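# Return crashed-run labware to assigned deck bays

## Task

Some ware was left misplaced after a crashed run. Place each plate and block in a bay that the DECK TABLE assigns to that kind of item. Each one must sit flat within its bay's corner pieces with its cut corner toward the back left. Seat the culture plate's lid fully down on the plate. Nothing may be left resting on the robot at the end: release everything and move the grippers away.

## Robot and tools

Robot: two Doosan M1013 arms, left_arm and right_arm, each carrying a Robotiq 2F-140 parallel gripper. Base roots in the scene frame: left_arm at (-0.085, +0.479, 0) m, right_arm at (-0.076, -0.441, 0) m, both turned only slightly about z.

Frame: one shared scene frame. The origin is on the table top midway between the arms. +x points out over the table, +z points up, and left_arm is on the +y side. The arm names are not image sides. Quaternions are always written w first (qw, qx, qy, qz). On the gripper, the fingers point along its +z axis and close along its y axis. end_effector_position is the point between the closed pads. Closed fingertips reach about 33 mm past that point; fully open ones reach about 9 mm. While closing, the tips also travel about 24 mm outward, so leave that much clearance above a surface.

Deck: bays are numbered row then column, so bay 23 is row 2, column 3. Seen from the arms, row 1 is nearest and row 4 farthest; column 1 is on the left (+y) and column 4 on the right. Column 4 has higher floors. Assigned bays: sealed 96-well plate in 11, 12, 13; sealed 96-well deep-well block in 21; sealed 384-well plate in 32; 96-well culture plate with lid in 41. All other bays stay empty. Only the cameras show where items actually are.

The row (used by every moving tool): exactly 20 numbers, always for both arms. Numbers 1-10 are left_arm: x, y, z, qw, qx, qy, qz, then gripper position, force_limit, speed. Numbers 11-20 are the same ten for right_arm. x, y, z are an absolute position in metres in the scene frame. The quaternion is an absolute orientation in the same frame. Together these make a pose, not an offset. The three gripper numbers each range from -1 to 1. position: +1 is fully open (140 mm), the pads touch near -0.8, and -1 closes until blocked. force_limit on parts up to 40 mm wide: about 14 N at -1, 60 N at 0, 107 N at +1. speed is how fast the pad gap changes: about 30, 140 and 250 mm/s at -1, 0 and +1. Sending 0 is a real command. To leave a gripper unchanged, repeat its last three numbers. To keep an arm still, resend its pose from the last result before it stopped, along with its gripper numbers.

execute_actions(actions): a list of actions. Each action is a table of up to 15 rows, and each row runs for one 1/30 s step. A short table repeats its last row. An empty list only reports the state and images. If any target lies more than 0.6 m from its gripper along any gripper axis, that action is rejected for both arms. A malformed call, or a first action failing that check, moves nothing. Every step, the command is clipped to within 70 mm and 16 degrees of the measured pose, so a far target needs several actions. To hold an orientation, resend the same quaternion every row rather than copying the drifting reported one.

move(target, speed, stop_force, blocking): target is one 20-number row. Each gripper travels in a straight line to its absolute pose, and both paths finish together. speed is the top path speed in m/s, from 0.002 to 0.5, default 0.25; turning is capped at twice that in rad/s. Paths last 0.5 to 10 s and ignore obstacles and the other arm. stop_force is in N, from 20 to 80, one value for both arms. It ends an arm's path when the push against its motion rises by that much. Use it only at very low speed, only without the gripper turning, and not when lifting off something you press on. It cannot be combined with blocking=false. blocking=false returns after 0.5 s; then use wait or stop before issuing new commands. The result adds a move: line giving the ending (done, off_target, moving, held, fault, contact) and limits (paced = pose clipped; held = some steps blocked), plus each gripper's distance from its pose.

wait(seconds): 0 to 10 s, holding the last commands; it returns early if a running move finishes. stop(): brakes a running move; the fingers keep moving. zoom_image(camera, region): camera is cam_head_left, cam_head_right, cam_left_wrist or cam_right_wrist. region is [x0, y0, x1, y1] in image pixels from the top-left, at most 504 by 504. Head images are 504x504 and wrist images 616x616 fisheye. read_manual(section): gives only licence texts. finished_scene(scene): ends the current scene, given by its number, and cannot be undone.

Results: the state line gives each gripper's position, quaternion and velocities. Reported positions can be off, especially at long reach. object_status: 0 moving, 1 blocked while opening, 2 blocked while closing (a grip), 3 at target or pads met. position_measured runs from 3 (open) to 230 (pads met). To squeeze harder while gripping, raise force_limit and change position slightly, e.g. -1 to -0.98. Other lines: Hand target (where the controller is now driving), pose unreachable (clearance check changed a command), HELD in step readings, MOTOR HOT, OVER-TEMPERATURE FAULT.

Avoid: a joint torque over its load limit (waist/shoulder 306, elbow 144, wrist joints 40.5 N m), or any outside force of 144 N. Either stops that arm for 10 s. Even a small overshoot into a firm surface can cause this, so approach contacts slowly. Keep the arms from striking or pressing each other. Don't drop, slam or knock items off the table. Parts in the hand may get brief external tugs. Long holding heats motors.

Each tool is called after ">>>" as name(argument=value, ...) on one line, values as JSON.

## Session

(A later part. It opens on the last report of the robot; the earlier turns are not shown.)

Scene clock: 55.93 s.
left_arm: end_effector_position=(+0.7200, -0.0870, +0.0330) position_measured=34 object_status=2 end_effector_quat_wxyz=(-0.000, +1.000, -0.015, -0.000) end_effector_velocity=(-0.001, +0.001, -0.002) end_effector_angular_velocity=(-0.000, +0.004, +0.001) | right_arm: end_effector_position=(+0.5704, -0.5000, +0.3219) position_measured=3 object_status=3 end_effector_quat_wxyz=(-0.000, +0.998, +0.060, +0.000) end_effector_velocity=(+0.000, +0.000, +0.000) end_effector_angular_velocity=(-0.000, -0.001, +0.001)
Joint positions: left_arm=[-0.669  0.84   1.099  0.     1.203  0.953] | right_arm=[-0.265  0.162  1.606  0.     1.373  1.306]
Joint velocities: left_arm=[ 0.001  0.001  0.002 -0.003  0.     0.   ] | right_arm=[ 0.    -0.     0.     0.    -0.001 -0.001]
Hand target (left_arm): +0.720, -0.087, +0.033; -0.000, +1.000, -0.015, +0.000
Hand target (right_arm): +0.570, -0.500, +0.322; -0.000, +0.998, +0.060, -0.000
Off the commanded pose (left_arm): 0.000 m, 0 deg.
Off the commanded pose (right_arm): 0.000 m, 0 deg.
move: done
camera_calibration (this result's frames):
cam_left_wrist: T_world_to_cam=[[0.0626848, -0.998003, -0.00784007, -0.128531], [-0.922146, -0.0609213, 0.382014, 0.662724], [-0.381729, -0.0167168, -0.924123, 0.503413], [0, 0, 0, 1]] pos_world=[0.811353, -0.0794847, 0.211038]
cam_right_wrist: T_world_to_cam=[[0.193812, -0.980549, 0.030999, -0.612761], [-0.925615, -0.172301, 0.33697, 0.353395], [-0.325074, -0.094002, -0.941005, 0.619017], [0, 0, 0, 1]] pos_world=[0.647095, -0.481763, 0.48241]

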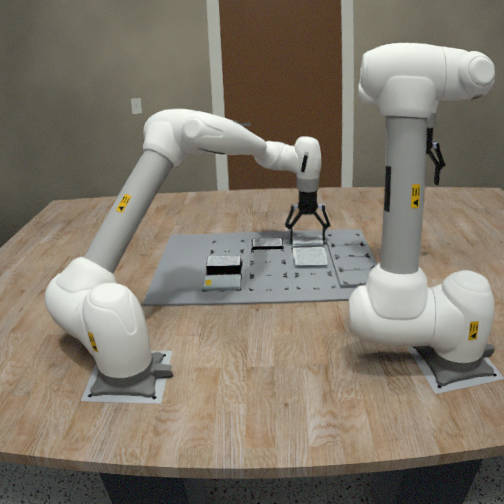

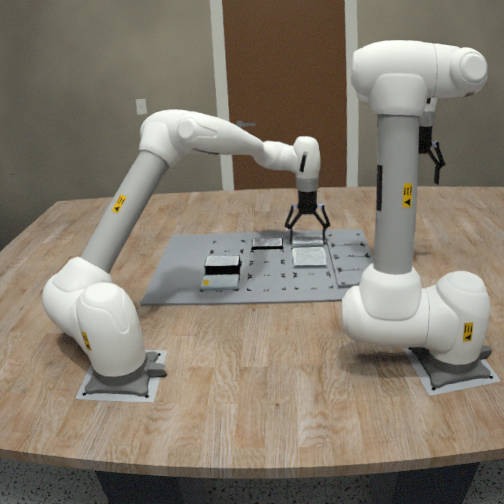

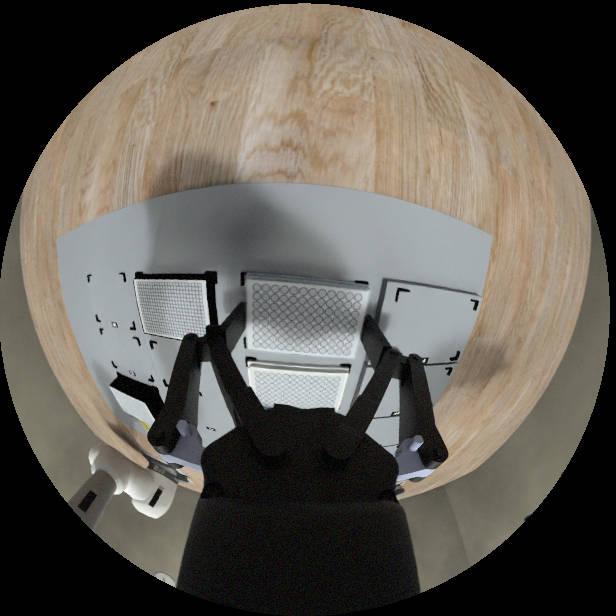

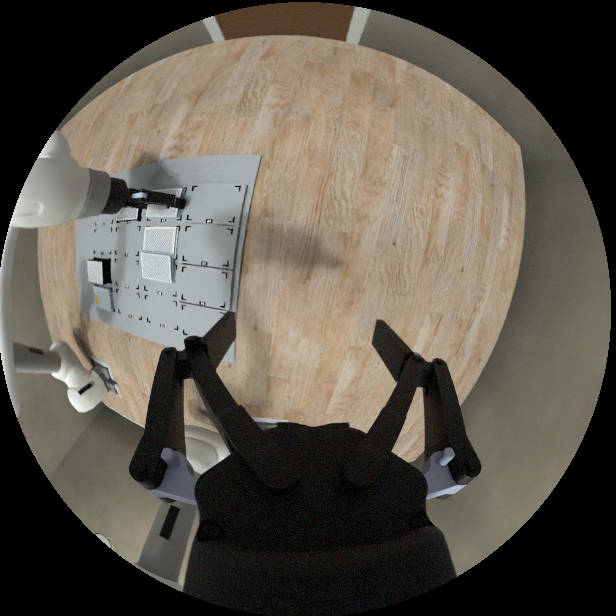

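>>> move(target=[0.7195,-0.085,0.033,0,1,-0.005,0,0.7,-0.2,-1,0.5704,-0.5,0.3219,0,0.998,0.06,0,1,0,0], speed=0.02)

>>> zoom_image(camera="cam_left_wrist", region=[220,250,400,380])

Scene clock: 57.00 s.
left_arm: end_effector_position=(+0.7195, -0.0850, +0.0330) position_measured=34 object_status=2 end_effector_quat_wxyz=(-0.000, +1.000, -0.005, +0.000) end_effector_velocity=(-0.000, +0.001, -0.001) end_effector_angular_velocity=(+0.001, +0.001, +0.001) | right_arm: end_effector_position=(+0.5704, -0.5000, +0.3219) position_measured=3 object_status=3 end_effector_quat_wxyz=(+0.000, +0.998, +0.060, +0.000) end_effector_velocity=(-0.000, -0.000, +0.000) end_effector_angular_velocity=(+0.000, +0.001, -0.001)
Joint positions: left_arm=[-0.667  0.837  1.104  0.     1.201  0.934] | right_arm=[-0.265  0.162  1.606  0.     1.373  1.306]
Joint velocities: left_arm=[ 0.     0.001  0.001  0.001  0.    -0.001] | right_arm=[-0.    -0.     0.    -0.     0.001  0.001]
Hand target (left_arm): +0.720, -0.085, +0.033; +0.000, +1.000, -0.005, +0.000
Hand target (right_arm): +0.570, -0.500, +0.322; -0.000, +0.998, +0.060, +0.000
Off the commanded pose (left_arm): 0.000 m, 0 deg.
Off the commanded pose (right_arm): 0.000 m, 0 deg.
move: done
camera_calibration (this result's frames):
cam_left_wrist: T_world_to_cam=[[0.0826201, -0.99655, -0.00782961, -0.140732], [-0.920749, -0.079337, 0.382003, 0.659827], [-0.381306, -0.024352, -0.924128, 0.502318], [0, 0, 0, 1]] pos_world=[0.810699, -0.0756654, 0.211049]
cam_right_wrist: T_world_to_cam=[[0.193812, -0.980549, 0.030999, -0.612761], [-0.925615, -0.172302, 0.33697, 0.353395], [-0.325074, -0.0940021, -0.941005, 0.619017], [0, 0, 0, 1]] pos_world=[0.647095, -0.481762, 0.48241]

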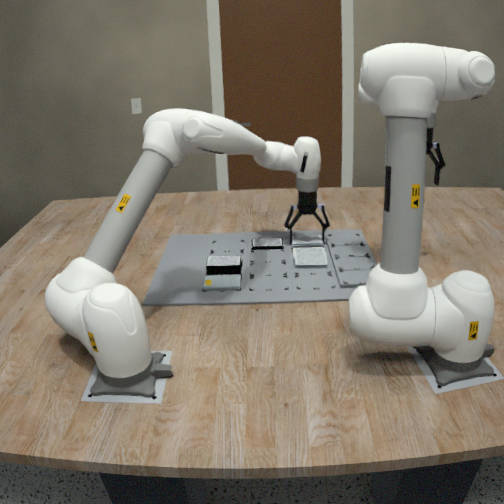

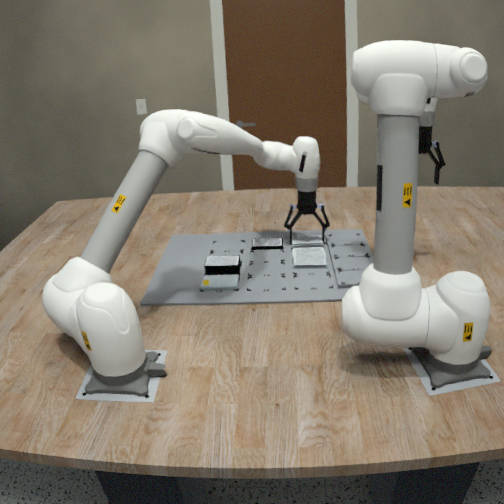

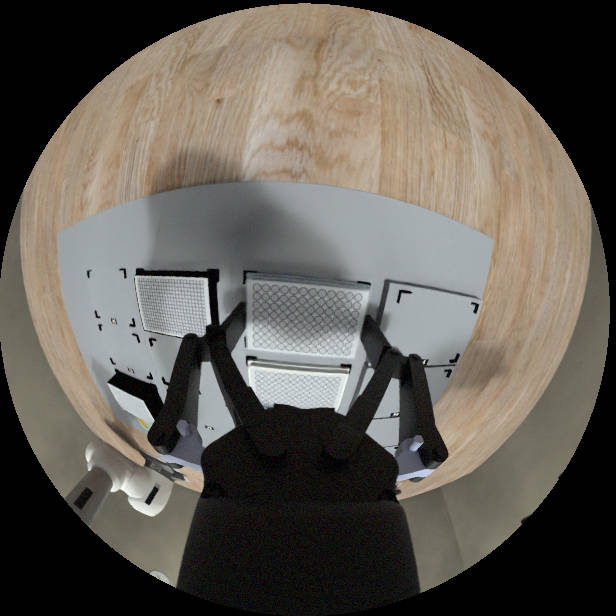

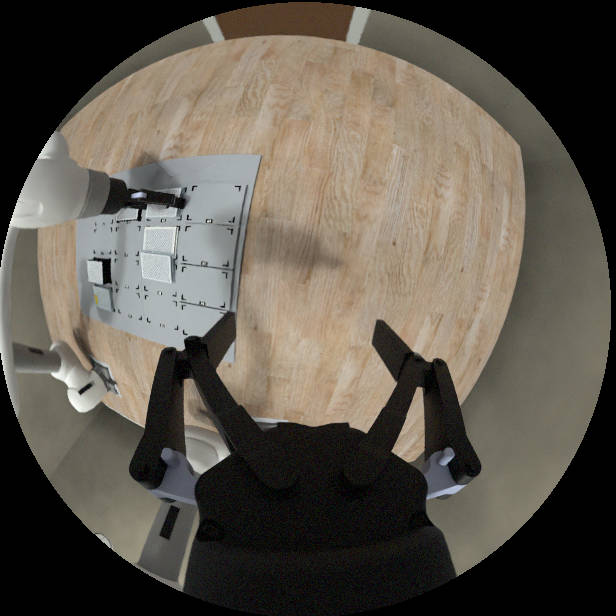

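Region (220, 250, 400, 380) of cam_left_wrist's 616x616 image, scaled by 2.800, with more detail than that image has.

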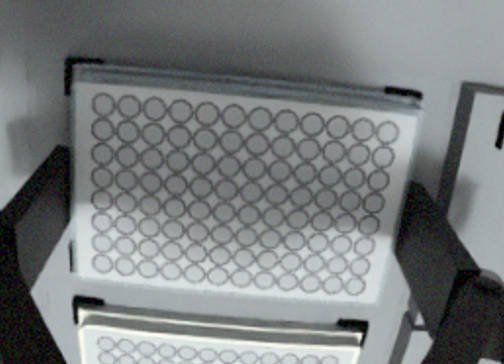

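>>> move(target=[0.7185,-0.0843,0.033,0,1,-0.005,0,0.7,-0.2,-1,0.5704,-0.5,0.3219,0,0.998,0.06,0,1,0,0], speed=0.02)

>>> move(target=[0.7185,-0.0843,0.0265,0,1,-0.005,0,0.7,-0.2,-1,0.5704,-0.5,0.3219,0,0.998,0.06,0,1,0,0], speed=0.005, stop_force=20)

>>> zoom_image(camera="cam_left_wrist", region=[220,250,400,380])

Scene clock: 58.10 s.
left_arm: end_effector_position=(+0.7185, -0.0843, +0.0330) position_measured=34 object_status=2 end_effector_quat_wxyz=(-0.000, +1.000, -0.005, +0.000) end_effector_velocity=(+0.000, -0.000, -0.000) end_effector_angular_velocity=(-0.000, +0.000, -0.000) | right_arm: end_effector_position=(+0.5704, -0.5000, +0.3219) position_measured=3 object_status=3 end_effector_quat_wxyz=(-0.000, +0.998, +0.060, +0.000) end_effector_velocity=(+0.000, +0.000, +0.000) end_effector_angular_velocity=(+0.000, -0.000, +0.000)
Joint positions: left_arm=[-0.667  0.835  1.108  0.     1.199  0.934] | right_arm=[-0.265  0.162  1.606  0.     1.373  1.306]
Joint velocities: left_arm=[ 0.     0.     0.    -0.    -0.001  0.001] | right_arm=[ 0.001 -0.     0.     0.    -0.     0.   ]
Hand target (left_arm): +0.719, -0.084, +0.033; -0.000, +1.000, -0.005, +0.000
Hand target (right_arm): +0.570, -0.500, +0.322; -0.000, +0.998, +0.060, +0.000
Off the commanded pose (left_arm): 0.000 m, 0 deg.
Off the commanded pose (right_arm): 0.000 m, 0 deg.
move: done
camera_calibration (this result's frames):
cam_left_wrist: T_world_to_cam=[[0.0826816, -0.996546, -0.00779779, -0.13997], [-0.920743, -0.0793815, 0.38201, 0.658967], [-0.381309, -0.0244054, -0.924125, 0.501974], [0, 0, 0, 1]] pos_world=[0.809719, -0.0749253, 0.211064]
cam_right_wrist: T_world_to_cam=[[0.193812, -0.980549, 0.030999, -0.612761], [-0.925615, -0.172301, 0.33697, 0.353395], [-0.325074, -0.094002, -0.941005, 0.619017], [0, 0, 0, 1]] pos_world=[0.647095, -0.481763, 0.48241]

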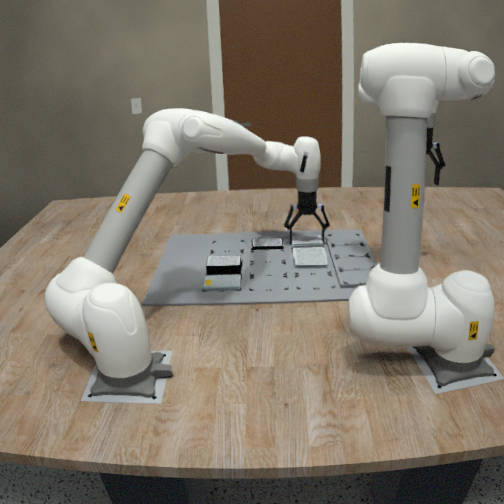

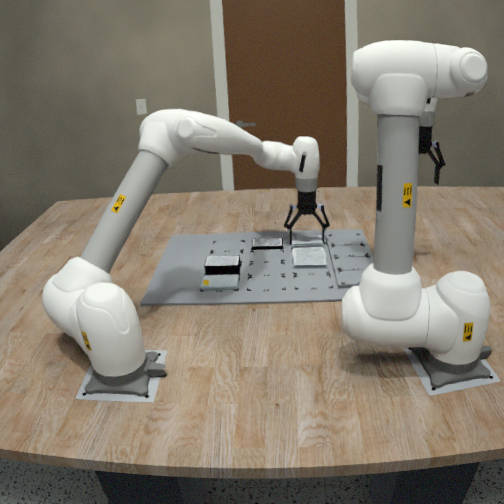

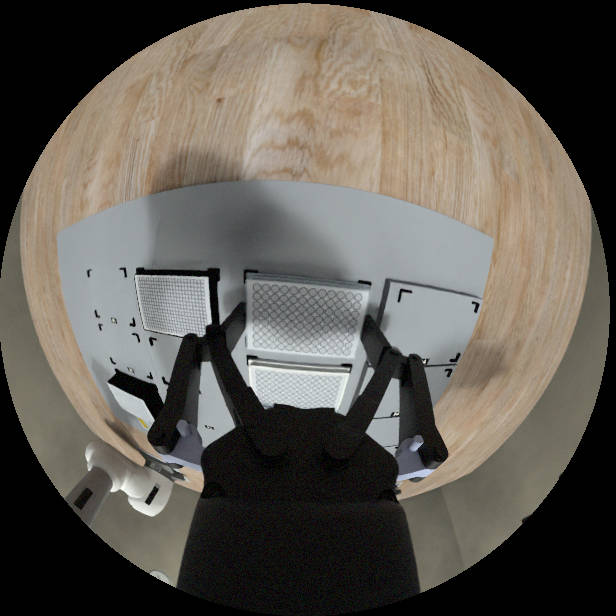

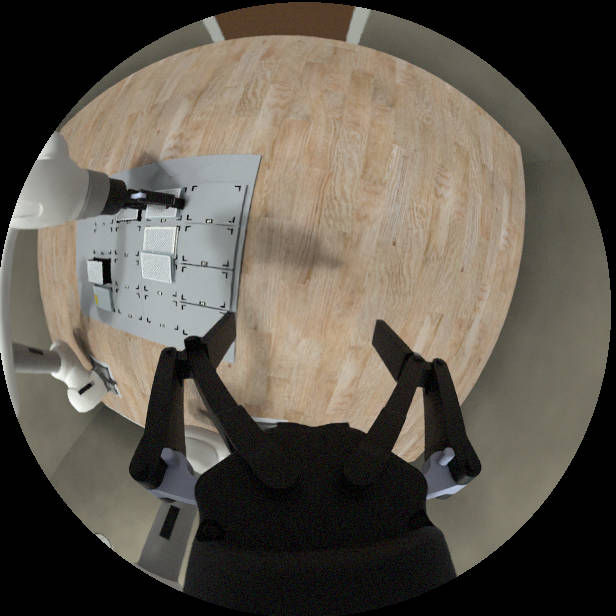

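Scene clock: 59.67 s.
left_arm: end_effector_position=(+0.7184, -0.0842, +0.0268) position_measured=34 object_status=2 end_effector_quat_wxyz=(-0.000, +1.000, -0.005, -0.000) end_effector_velocity=(-0.001, -0.000, +0.001) end_effector_angular_velocity=(-0.001, +0.000, -0.000) | right_arm: end_effector_position=(+0.5704, -0.5000, +0.3219) position_measured=3 object_status=3 end_effector_quat_wxyz=(+0.000, +0.998, +0.060, +0.000) end_effector_velocity=(+0.000, -0.000, -0.000) end_effector_angular_velocity=(-0.000, -0.000, -0.000)
Joint positions: left_arm=[-0.667  0.839  1.112 -0.     1.191  0.934] | right_arm=[-0.265  0.162  1.606  0.     1.373  1.306]
Joint velocities: left_arm=[-0.    -0.001  0.001 -0.001  0.001  0.   ] | right_arm=[-0.  0.  0. -0. -0.  0.]
Hand target (left_arm): +0.718, -0.084, +0.027; -0.000, +1.000, -0.005, -0.000
Hand target (right_arm): +0.570, -0.500, +0.322; -0.000, +0.998, +0.060, -0.000
Off the commanded pose (left_arm): 0.000 m, 0 deg.
Off the commanded pose (right_arm): 0.000 m, 0 deg.
move: contact (left_arm)
camera_calibration (this result's frames):
cam_left_wrist: T_world_to_cam=[[0.0826982, -0.996543, -0.00789926, -0.139977], [-0.920686, -0.0794322, 0.382136, 0.66122], [-0.381443, -0.0243292, -0.924072, 0.496283], [0, 0, 0, 1]] pos_world=[0.809655, -0.0748971, 0.204819]
cam_right_wrist: T_world_to_cam=[[0.193812, -0.980549, 0.0309991, -0.612761], [-0.925615, -0.172301, 0.33697, 0.353395], [-0.325074, -0.0940021, -0.941005, 0.619017], [0, 0, 0, 1]] pos_world=[0.647095, -0.481763, 0.48241]

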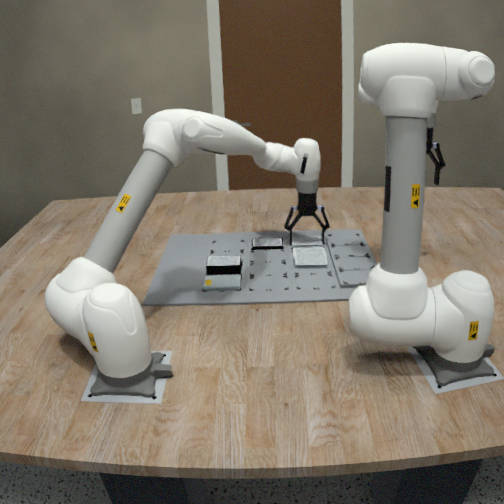

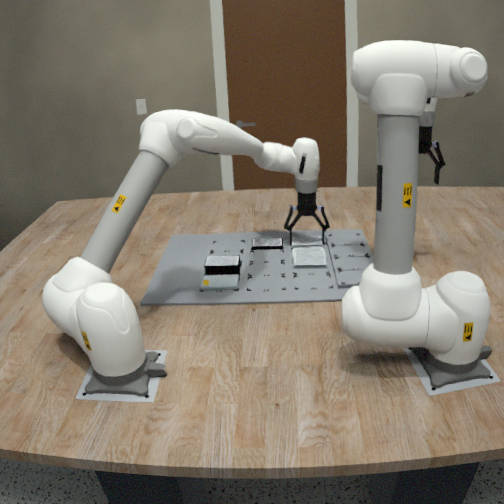

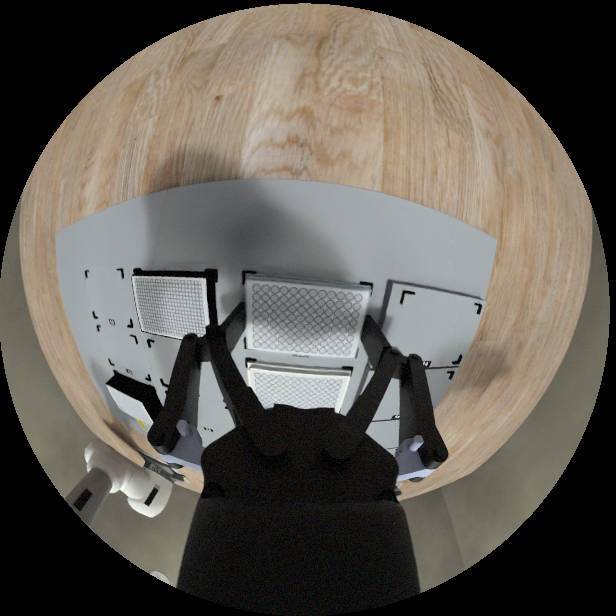

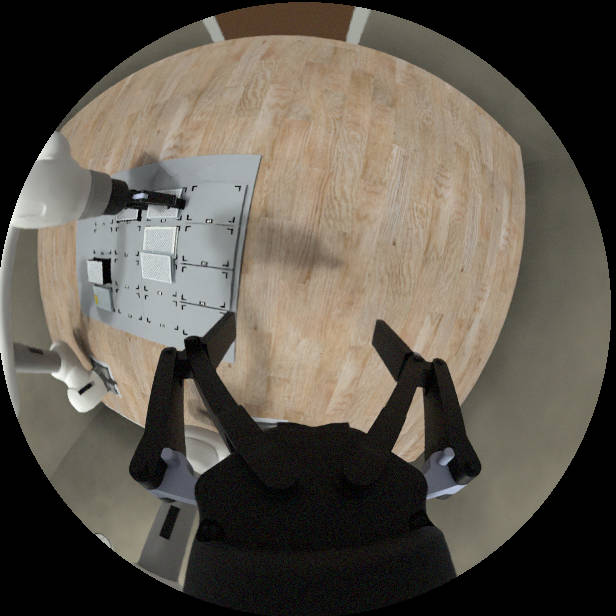

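Region (220, 250, 400, 380) of cam_left_wrist's 616x616 image, scaled by 2.800, with more detail than that image has.

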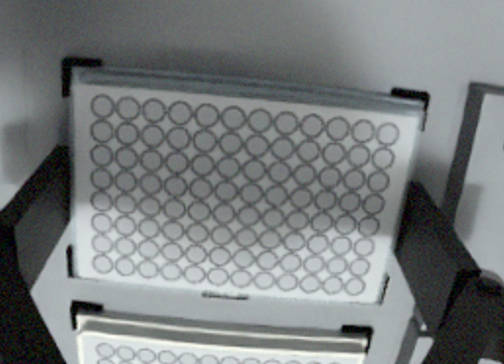

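>>> move(target=[0.7184,-0.0842,0.0272,0,1,-0.005,0,0.95,-0.2,-1,0.5704,-0.5,0.3219,0,0.998,0.06,0,1,0,0], speed=0.005)

>>> move(target=[0.7184,-0.0842,0.06,0,1,-0.005,0,0.95,-0.2,-1,0.5704,-0.5,0.3219,0,0.998,0.06,0,1,0,0], speed=0.05)

>>> move(target=[0.64,-0.0842,0.1,0,1,-0.015,0,0.95,-0.2,-1,0.5704,-0.5,0.3219,0,0.998,0.06,0,1,0,0], speed=0.1)

>>> zoom_image(camera="cam_left_wrist", region=[200,190,410,400])

Scene clock: 63.33 s.
left_arm: end_effector_position=(+0.7184, -0.0842, +0.0272) position_measured=9 object_status=0 end_effector_quat_wxyz=(+0.000, +1.000, -0.005, +0.000) end_effector_velocity=(-0.000, +0.000, -0.001) end_effector_angular_velocity=(+0.000, +0.000, +0.001) | right_arm: end_effector_position=(+0.5704, -0.5000, +0.3219) position_measured=3 object_status=3 end_effector_quat_wxyz=(+0.000, +0.998, +0.060, +0.000) end_effector_velocity=(+0.000, -0.000, -0.000) end_effector_angular_velocity=(+0.000, +0.000, -0.001)
Joint positions: left_arm=[-0.667  0.838  1.112 -0.     1.191  0.934] | right_arm=[-0.265  0.162  1.606  0.     1.373  1.306]
Joint velocities: left_arm=[ 0.     0.     0.001 -0.    -0.001 -0.   ] | right_arm=[-0.     0.     0.     0.    -0.     0.001]
Hand target (left_arm): +0.718, -0.084, +0.027; +0.000, +1.000, -0.005, -0.000
Hand target (right_arm): +0.570, -0.500, +0.322; -0.000, +0.998, +0.060, +0.000
Off the commanded pose (left_arm): 0.000 m, 0 deg.
Off the commanded pose (right_arm): 0.000 m, 0 deg.
move: done
camera_calibration (this result's frames):
cam_left_wrist: T_world_to_cam=[[0.0826996, -0.996544, -0.00776454, -0.139962], [-0.920747, -0.0793858, 0.381998, 0.661101], [-0.381294, -0.0244419, -0.924131, 0.496531], [0, 0, 0, 1]] pos_world=[0.809606, -0.0748603, 0.205233]
cam_right_wrist: T_world_to_cam=[[0.193813, -0.980549, 0.030999, -0.612761], [-0.925615, -0.172302, 0.33697, 0.353395], [-0.325074, -0.0940021, -0.941005, 0.619017], [0, 0, 0, 1]] pos_world=[0.647095, -0.481763, 0.482409]

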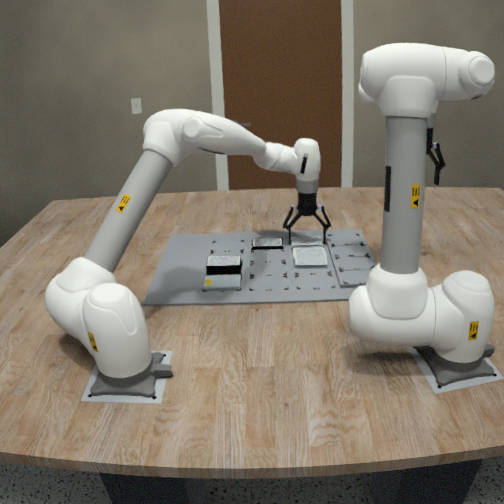

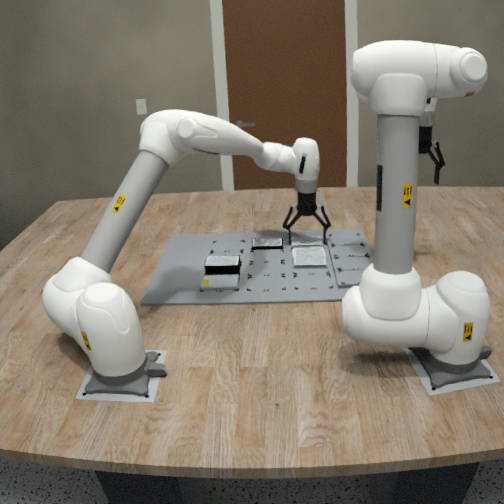

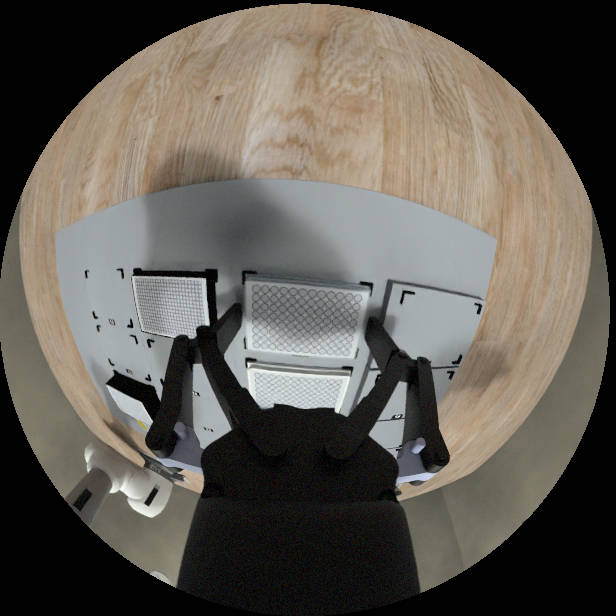

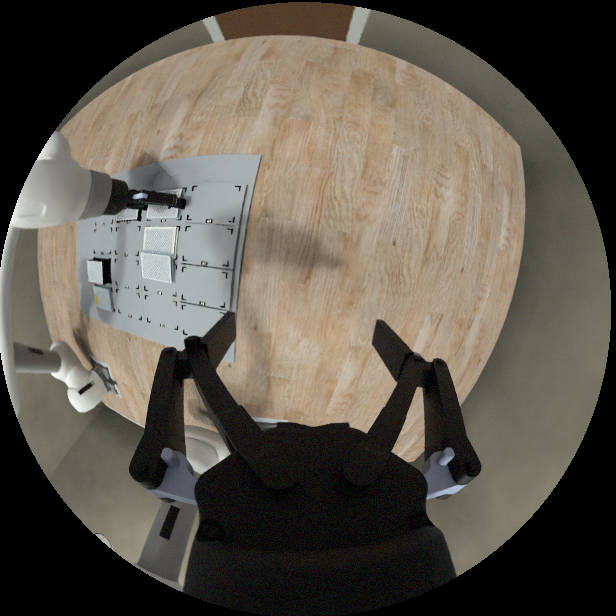

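Scene clock: 64.27 s.
left_arm: end_effector_position=(+0.7184, -0.0842, +0.0601) position_measured=9 object_status=3 end_effector_quat_wxyz=(+0.000, +1.000, -0.005, +0.000) end_effector_velocity=(+0.000, -0.000, +0.000) end_effector_angular_velocity=(+0.000, -0.001, -0.000) | right_arm: end_effector_position=(+0.5704, -0.5000, +0.3219) position_measured=3 object_status=3 end_effector_quat_wxyz=(+0.000, +0.998, +0.060, +0.000) end_effector_velocity=(-0.000, -0.000, +0.000) end_effector_angular_velocity=(-0.000, +0.001, -0.001)
Joint positions: left_arm=[-0.667  0.818  1.089 -0.     1.235  0.934] | right_arm=[-0.265  0.162  1.606  0.     1.373  1.306]
Joint velocities: left_arm=[-0.     0.    -0.001  0.001  0.    -0.   ] | right_arm=[-0.    -0.     0.    -0.     0.001  0.   ]
Hand target (left_arm): +0.718, -0.084, +0.060; +0.000, +1.000, -0.005, -0.000
Hand target (right_arm): +0.570, -0.500, +0.322; -0.000, +0.998, +0.060, +0.000
Off the commanded pose (left_arm): 0.000 m, 0 deg.
Off the commanded pose (right_arm): 0.000 m, 0 deg.
move: done
camera_calibration (this result's frames):
cam_left_wrist: T_world_to_cam=[[0.0826998, -0.996545, -0.00770139, -0.139732], [-0.920776, -0.0793636, 0.381933, 0.648563], [-0.381224, -0.0244945, -0.924158, 0.526937], [0, 0, 0, 1]] pos_world=[0.809618, -0.0748694, 0.238189]
cam_right_wrist: T_world_to_cam=[[0.193813, -0.980549, 0.0309991, -0.612761], [-0.925615, -0.172302, 0.33697, 0.353395], [-0.325074, -0.0940022, -0.941005, 0.619017], [0, 0, 0, 1]] pos_world=[0.647095, -0.481763, 0.48241]

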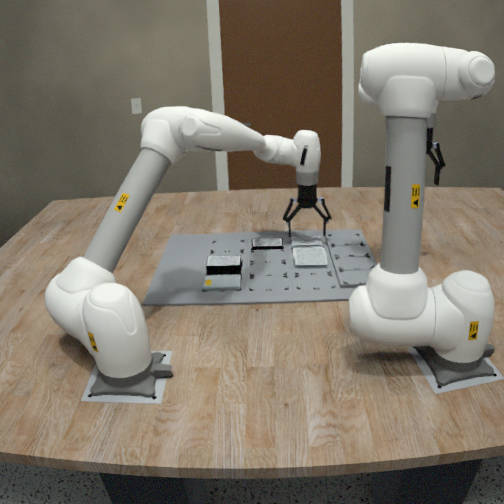

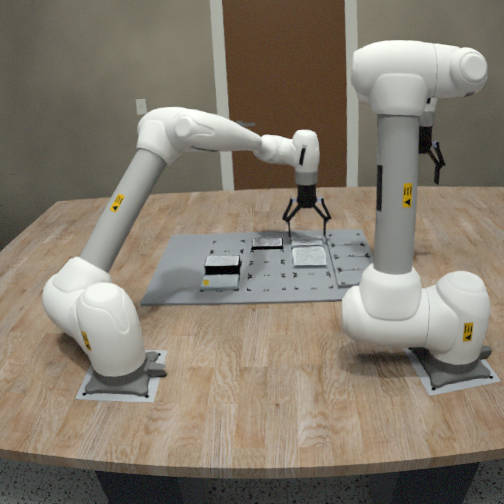

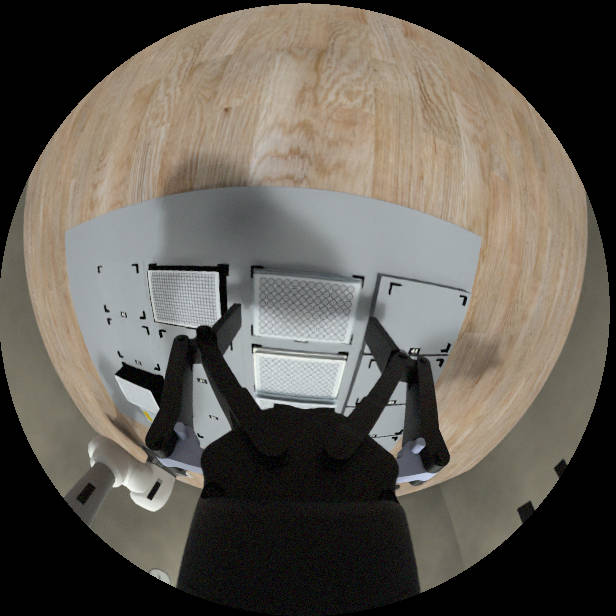

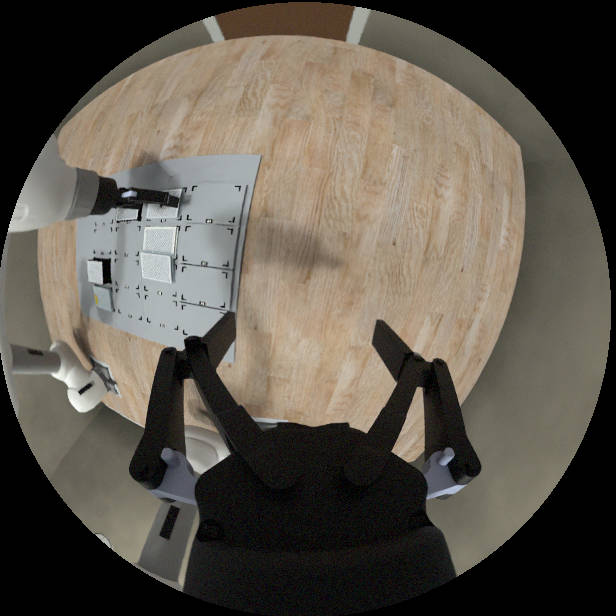

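Scene clock: 65.43 s.
left_arm: end_effector_position=(+0.6400, -0.0842, +0.1001) position_measured=9 object_status=3 end_effector_quat_wxyz=(+0.000, +1.000, -0.015, +0.000) end_effector_velocity=(+0.000, +0.000, +0.000) end_effector_angular_velocity=(+0.000, +0.001, -0.001) | right_arm: end_effector_position=(+0.5704, -0.5000, +0.3219) position_measured=3 object_status=3 end_effector_quat_wxyz=(-0.000, +0.998, +0.060, +0.000) end_effector_velocity=(-0.000, -0.000, +0.000) end_effector_angular_velocity=(-0.000, +0.001, -0.000)
Joint positions: left_arm=[-0.719  0.689  1.244 -0.     1.208  0.902] | right_arm=[-0.265  0.162  1.606  0.     1.373  1.306]
Joint velocities: left_arm=[ 0.     0.    -0.001 -0.     0.001  0.001] | right_arm=[-0.    -0.    -0.    -0.     0.001  0.   ]
Hand target (left_arm): +0.640, -0.084, +0.100; -0.000, +1.000, -0.015, -0.000
Hand target (right_arm): +0.570, -0.500, +0.322; -0.000, +0.998, +0.060, +0.000
Off the commanded pose (left_arm): 0.000 m, 0 deg.
Off the commanded pose (right_arm): 0.000 m, 0 deg.
move: done
camera_calibration (this result's frames):
cam_left_wrist: T_world_to_cam=[[0.0626934, -0.998003, -0.00777305, -0.120231], [-0.922147, -0.0609036, 0.382015, 0.563481], [-0.381725, -0.0167819, -0.924123, 0.534989], [0, 0, 0, 1]] pos_world=[0.731369, -0.076695, 0.278203]
cam_right_wrist: T_world_to_cam=[[0.193812, -0.980549, 0.0309991, -0.612761], [-0.925615, -0.172301, 0.33697, 0.353395], [-0.325074, -0.094002, -0.941005, 0.619017], [0, 0, 0, 1]] pos_world=[0.647095, -0.481763, 0.48241]

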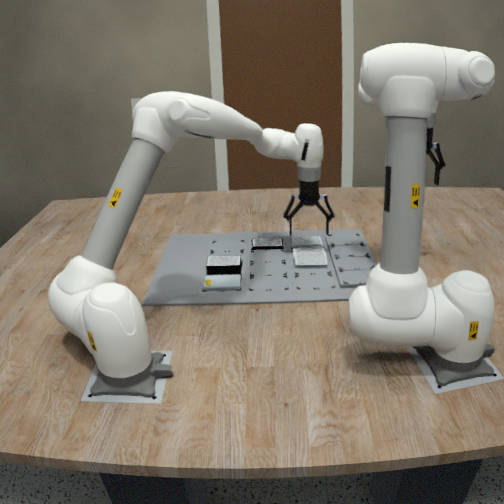

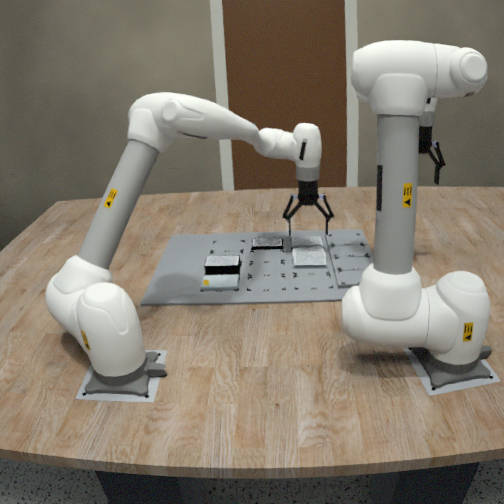

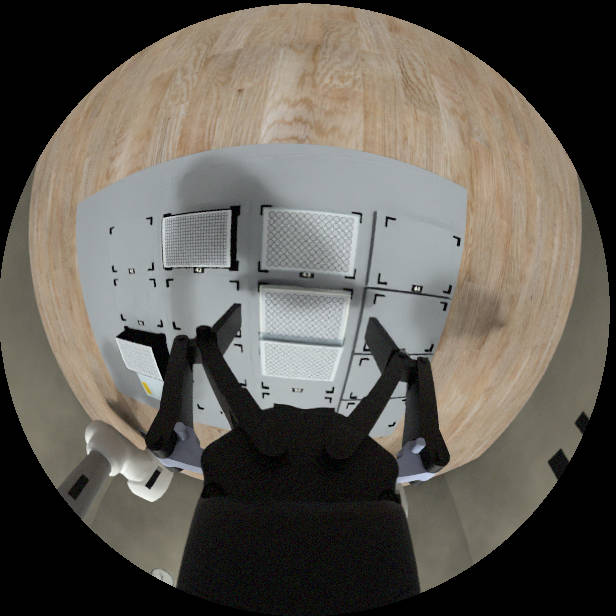

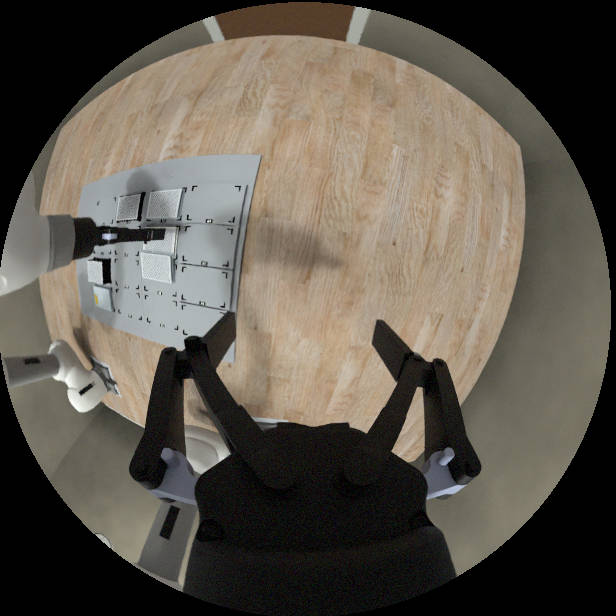

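Region (200, 190, 410, 400) of cam_left_wrist's 616x616 image, scaled by 2.400, with more detail than that image has.

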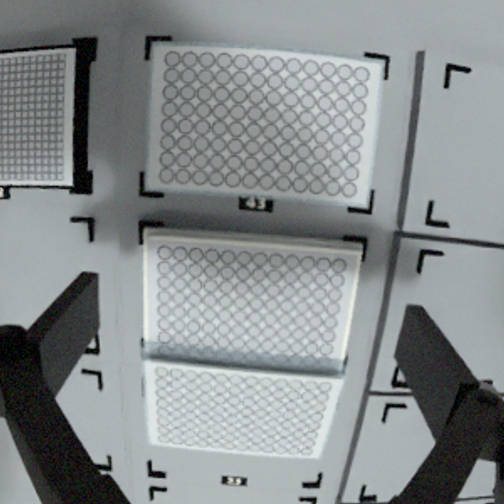

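>>> move(target=[0.7195,-0.0845,0.08,0,0.7175,0.6966,0,0.4,-0.4,0,0.5704,-0.5,0.3219,0,0.998,0.06,0,1,0,0], speed=0.2)

>>> move(target=[0.7195,-0.0845,0.055,0,0.7175,0.6966,0,0.4,-0.4,0,0.5704,-0.5,0.3219,0,0.998,0.06,0,1,0,0], speed=0.03)

>>> zoom_image(camera="cam_left_wrist", region=[200,230,410,400])

Scene clock: 70.30 s.
left_arm: end_effector_position=(+0.7195, -0.0845, +0.0799) position_measured=78 object_status=3 end_effector_quat_wxyz=(+0.000, +0.717, +0.697, -0.000) end_effector_velocity=(+0.000, -0.000, +0.000) end_effector_angular_velocity=(+0.000, -0.000, -0.000) | right_arm: end_effector_position=(+0.5704, -0.5000, +0.3219) position_measured=3 object_status=3 end_effector_quat_wxyz=(-0.000, +0.998, +0.060, +0.000) end_effector_velocity=(-0.000, +0.000, -0.000) end_effector_angular_velocity=(+0.000, +0.001, -0.000)
Joint positions: left_arm=[-0.667  0.808  1.069 -0.     1.265 -0.617] | right_arm=[-0.265  0.162  1.606  0.     1.373  1.306]
Joint velocities: left_arm=[-0.     0.    -0.001  0.     0.    -0.   ] | right_arm=[0.    0.    0.    0.    0.001 0.   ]
Hand target (left_arm): +0.719, -0.085, +0.080; +0.000, +0.717, +0.697, -0.000
Hand target (right_arm): +0.570, -0.500, +0.322; -0.000, +0.998, +0.060, +0.000
Off the commanded pose (left_arm): 0.000 m, 0 deg.
Off the commanded pose (right_arm): 0.000 m, 0 deg.
move: done
camera_calibration (this result's frames):
cam_left_wrist: T_world_to_cam=[[0.997976, 0.0631137, -0.00780914, -0.708933], [0.0613043, -0.92209, 0.38209, -0.135893], [0.0169144, -0.381795, -0.924092, 0.228956], [0, 0, 0, 1]] pos_world=[0.711956, 0.00685237, 0.257963]
cam_right_wrist: T_world_to_cam=[[0.193812, -0.980549, 0.0309989, -0.612761], [-0.925615, -0.172301, 0.33697, 0.353395], [-0.325074, -0.094002, -0.941005, 0.619017], [0, 0, 0, 1]] pos_world=[0.647095, -0.481763, 0.482409]

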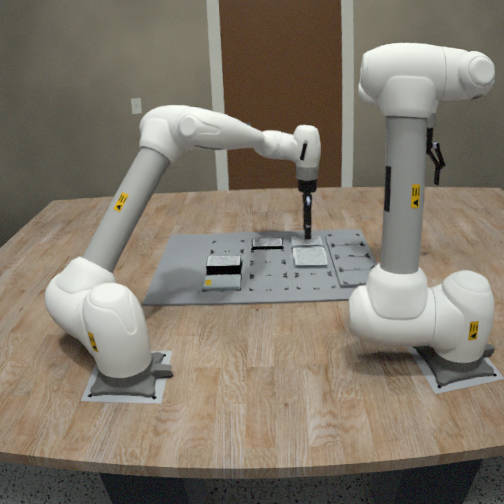

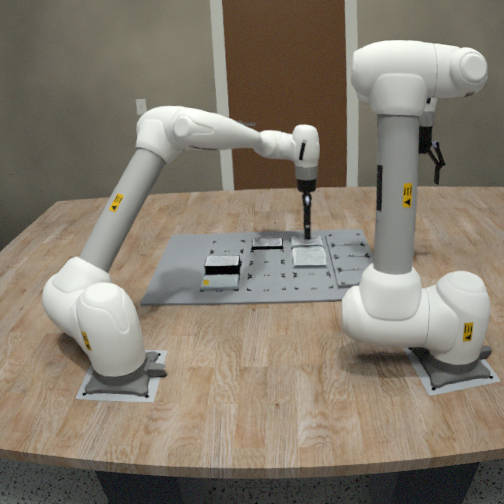

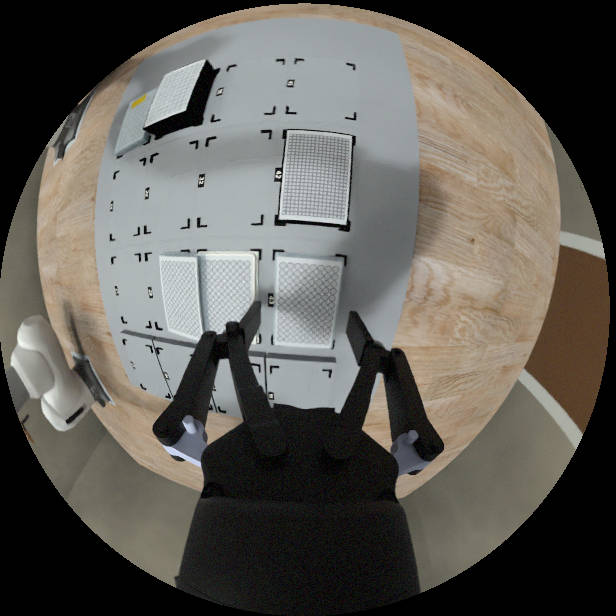

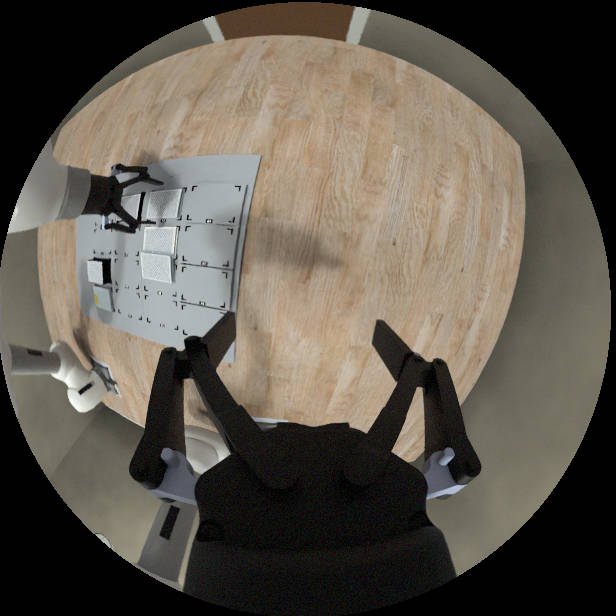

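Scene clock: 71.37 s.
left_arm: end_effector_position=(+0.7195, -0.0845, +0.0549) position_measured=78 object_status=3 end_effector_quat_wxyz=(-0.000, +0.717, +0.697, +0.000) end_effector_velocity=(-0.001, -0.000, -0.001) end_effector_angular_velocity=(-0.000, +0.002, -0.001) | right_arm: end_effector_position=(+0.5704, -0.5000, +0.3219) position_measured=3 object_status=3 end_effector_quat_wxyz=(-0.000, +0.998, +0.060, +0.000) end_effector_velocity=(-0.000, -0.000, -0.000) end_effector_angular_velocity=(-0.000, +0.001, -0.000)
Joint positions: left_arm=[-0.667  0.823  1.089  0.     1.23  -0.617] | right_arm=[-0.265  0.162  1.606  0.     1.373  1.306]
Joint velocities: left_arm=[-0.     0.001  0.    -0.001 -0.     0.001] | right_arm=[-0.  0.  0. -0.  0. -0.]
Hand target (left_arm): +0.719, -0.084, +0.055; -0.000, +0.717, +0.697, +0.000
Hand target (right_arm): +0.570, -0.500, +0.322; -0.000, +0.998, +0.060, -0.000
Off the commanded pose (left_arm): 0.000 m, 0 deg.
Off the commanded pose (right_arm): 0.000 m, 0 deg.
move: done
camera_calibration (this result's frames):
cam_left_wrist: T_world_to_cam=[[0.997973, 0.0631593, -0.00784783, -0.709105], [0.061364, -0.922147, 0.381942, -0.126333], [0.0168864, -0.38165, -0.924153, 0.205917], [0, 0, 0, 1]] pos_world=[0.711942, 0.00687776, 0.232986]
cam_right_wrist: T_world_to_cam=[[0.193813, -0.980549, 0.030999, -0.612761], [-0.925615, -0.172302, 0.33697, 0.353395], [-0.325074, -0.0940021, -0.941005, 0.619017], [0, 0, 0, 1]] pos_world=[0.647095, -0.481763, 0.482409]

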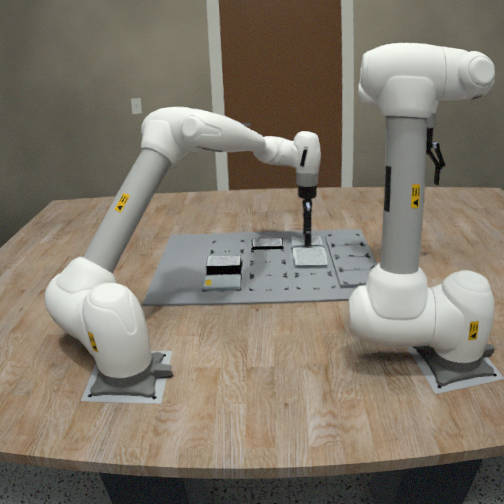

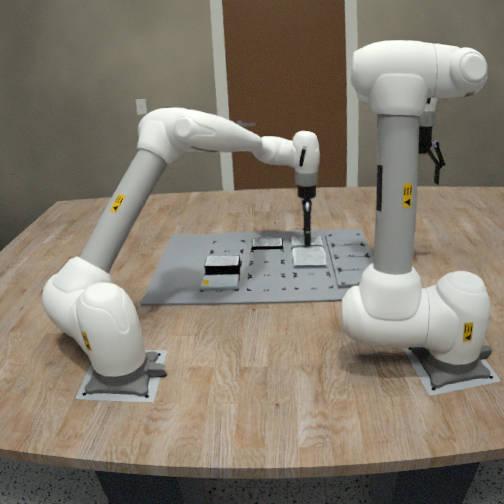

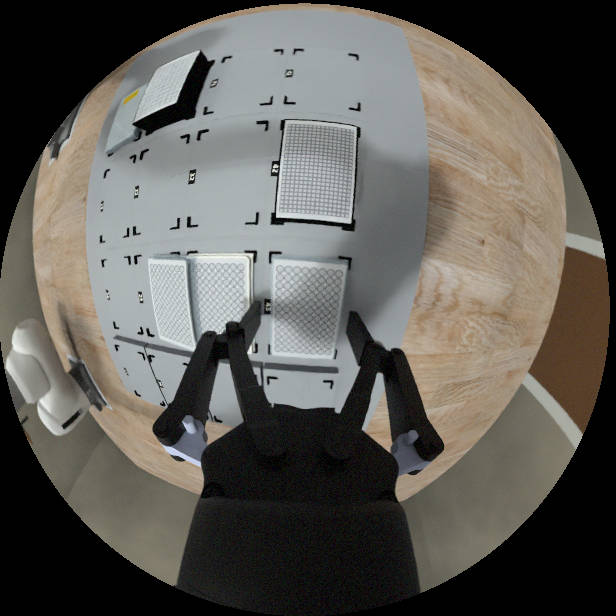

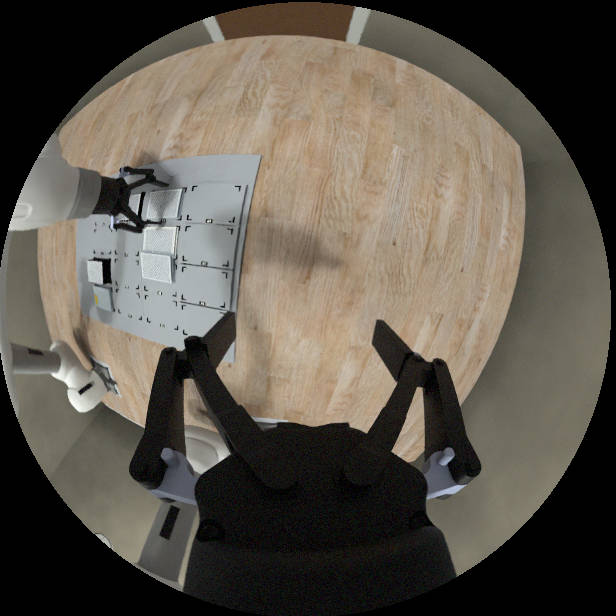

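Region (200, 230, 410, 400) of cam_left_wrist's 616x616 image, scaled by 2.400, with more detail than that image has; it fills the top 408 rows of this view, and the rest is white.

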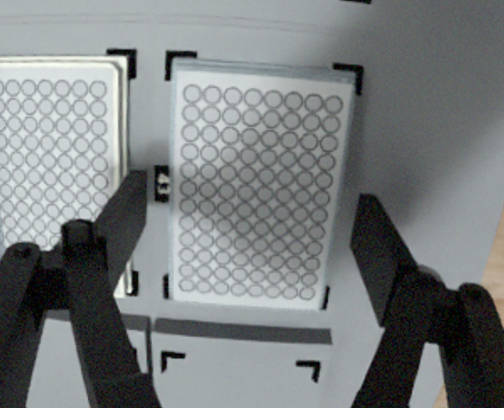

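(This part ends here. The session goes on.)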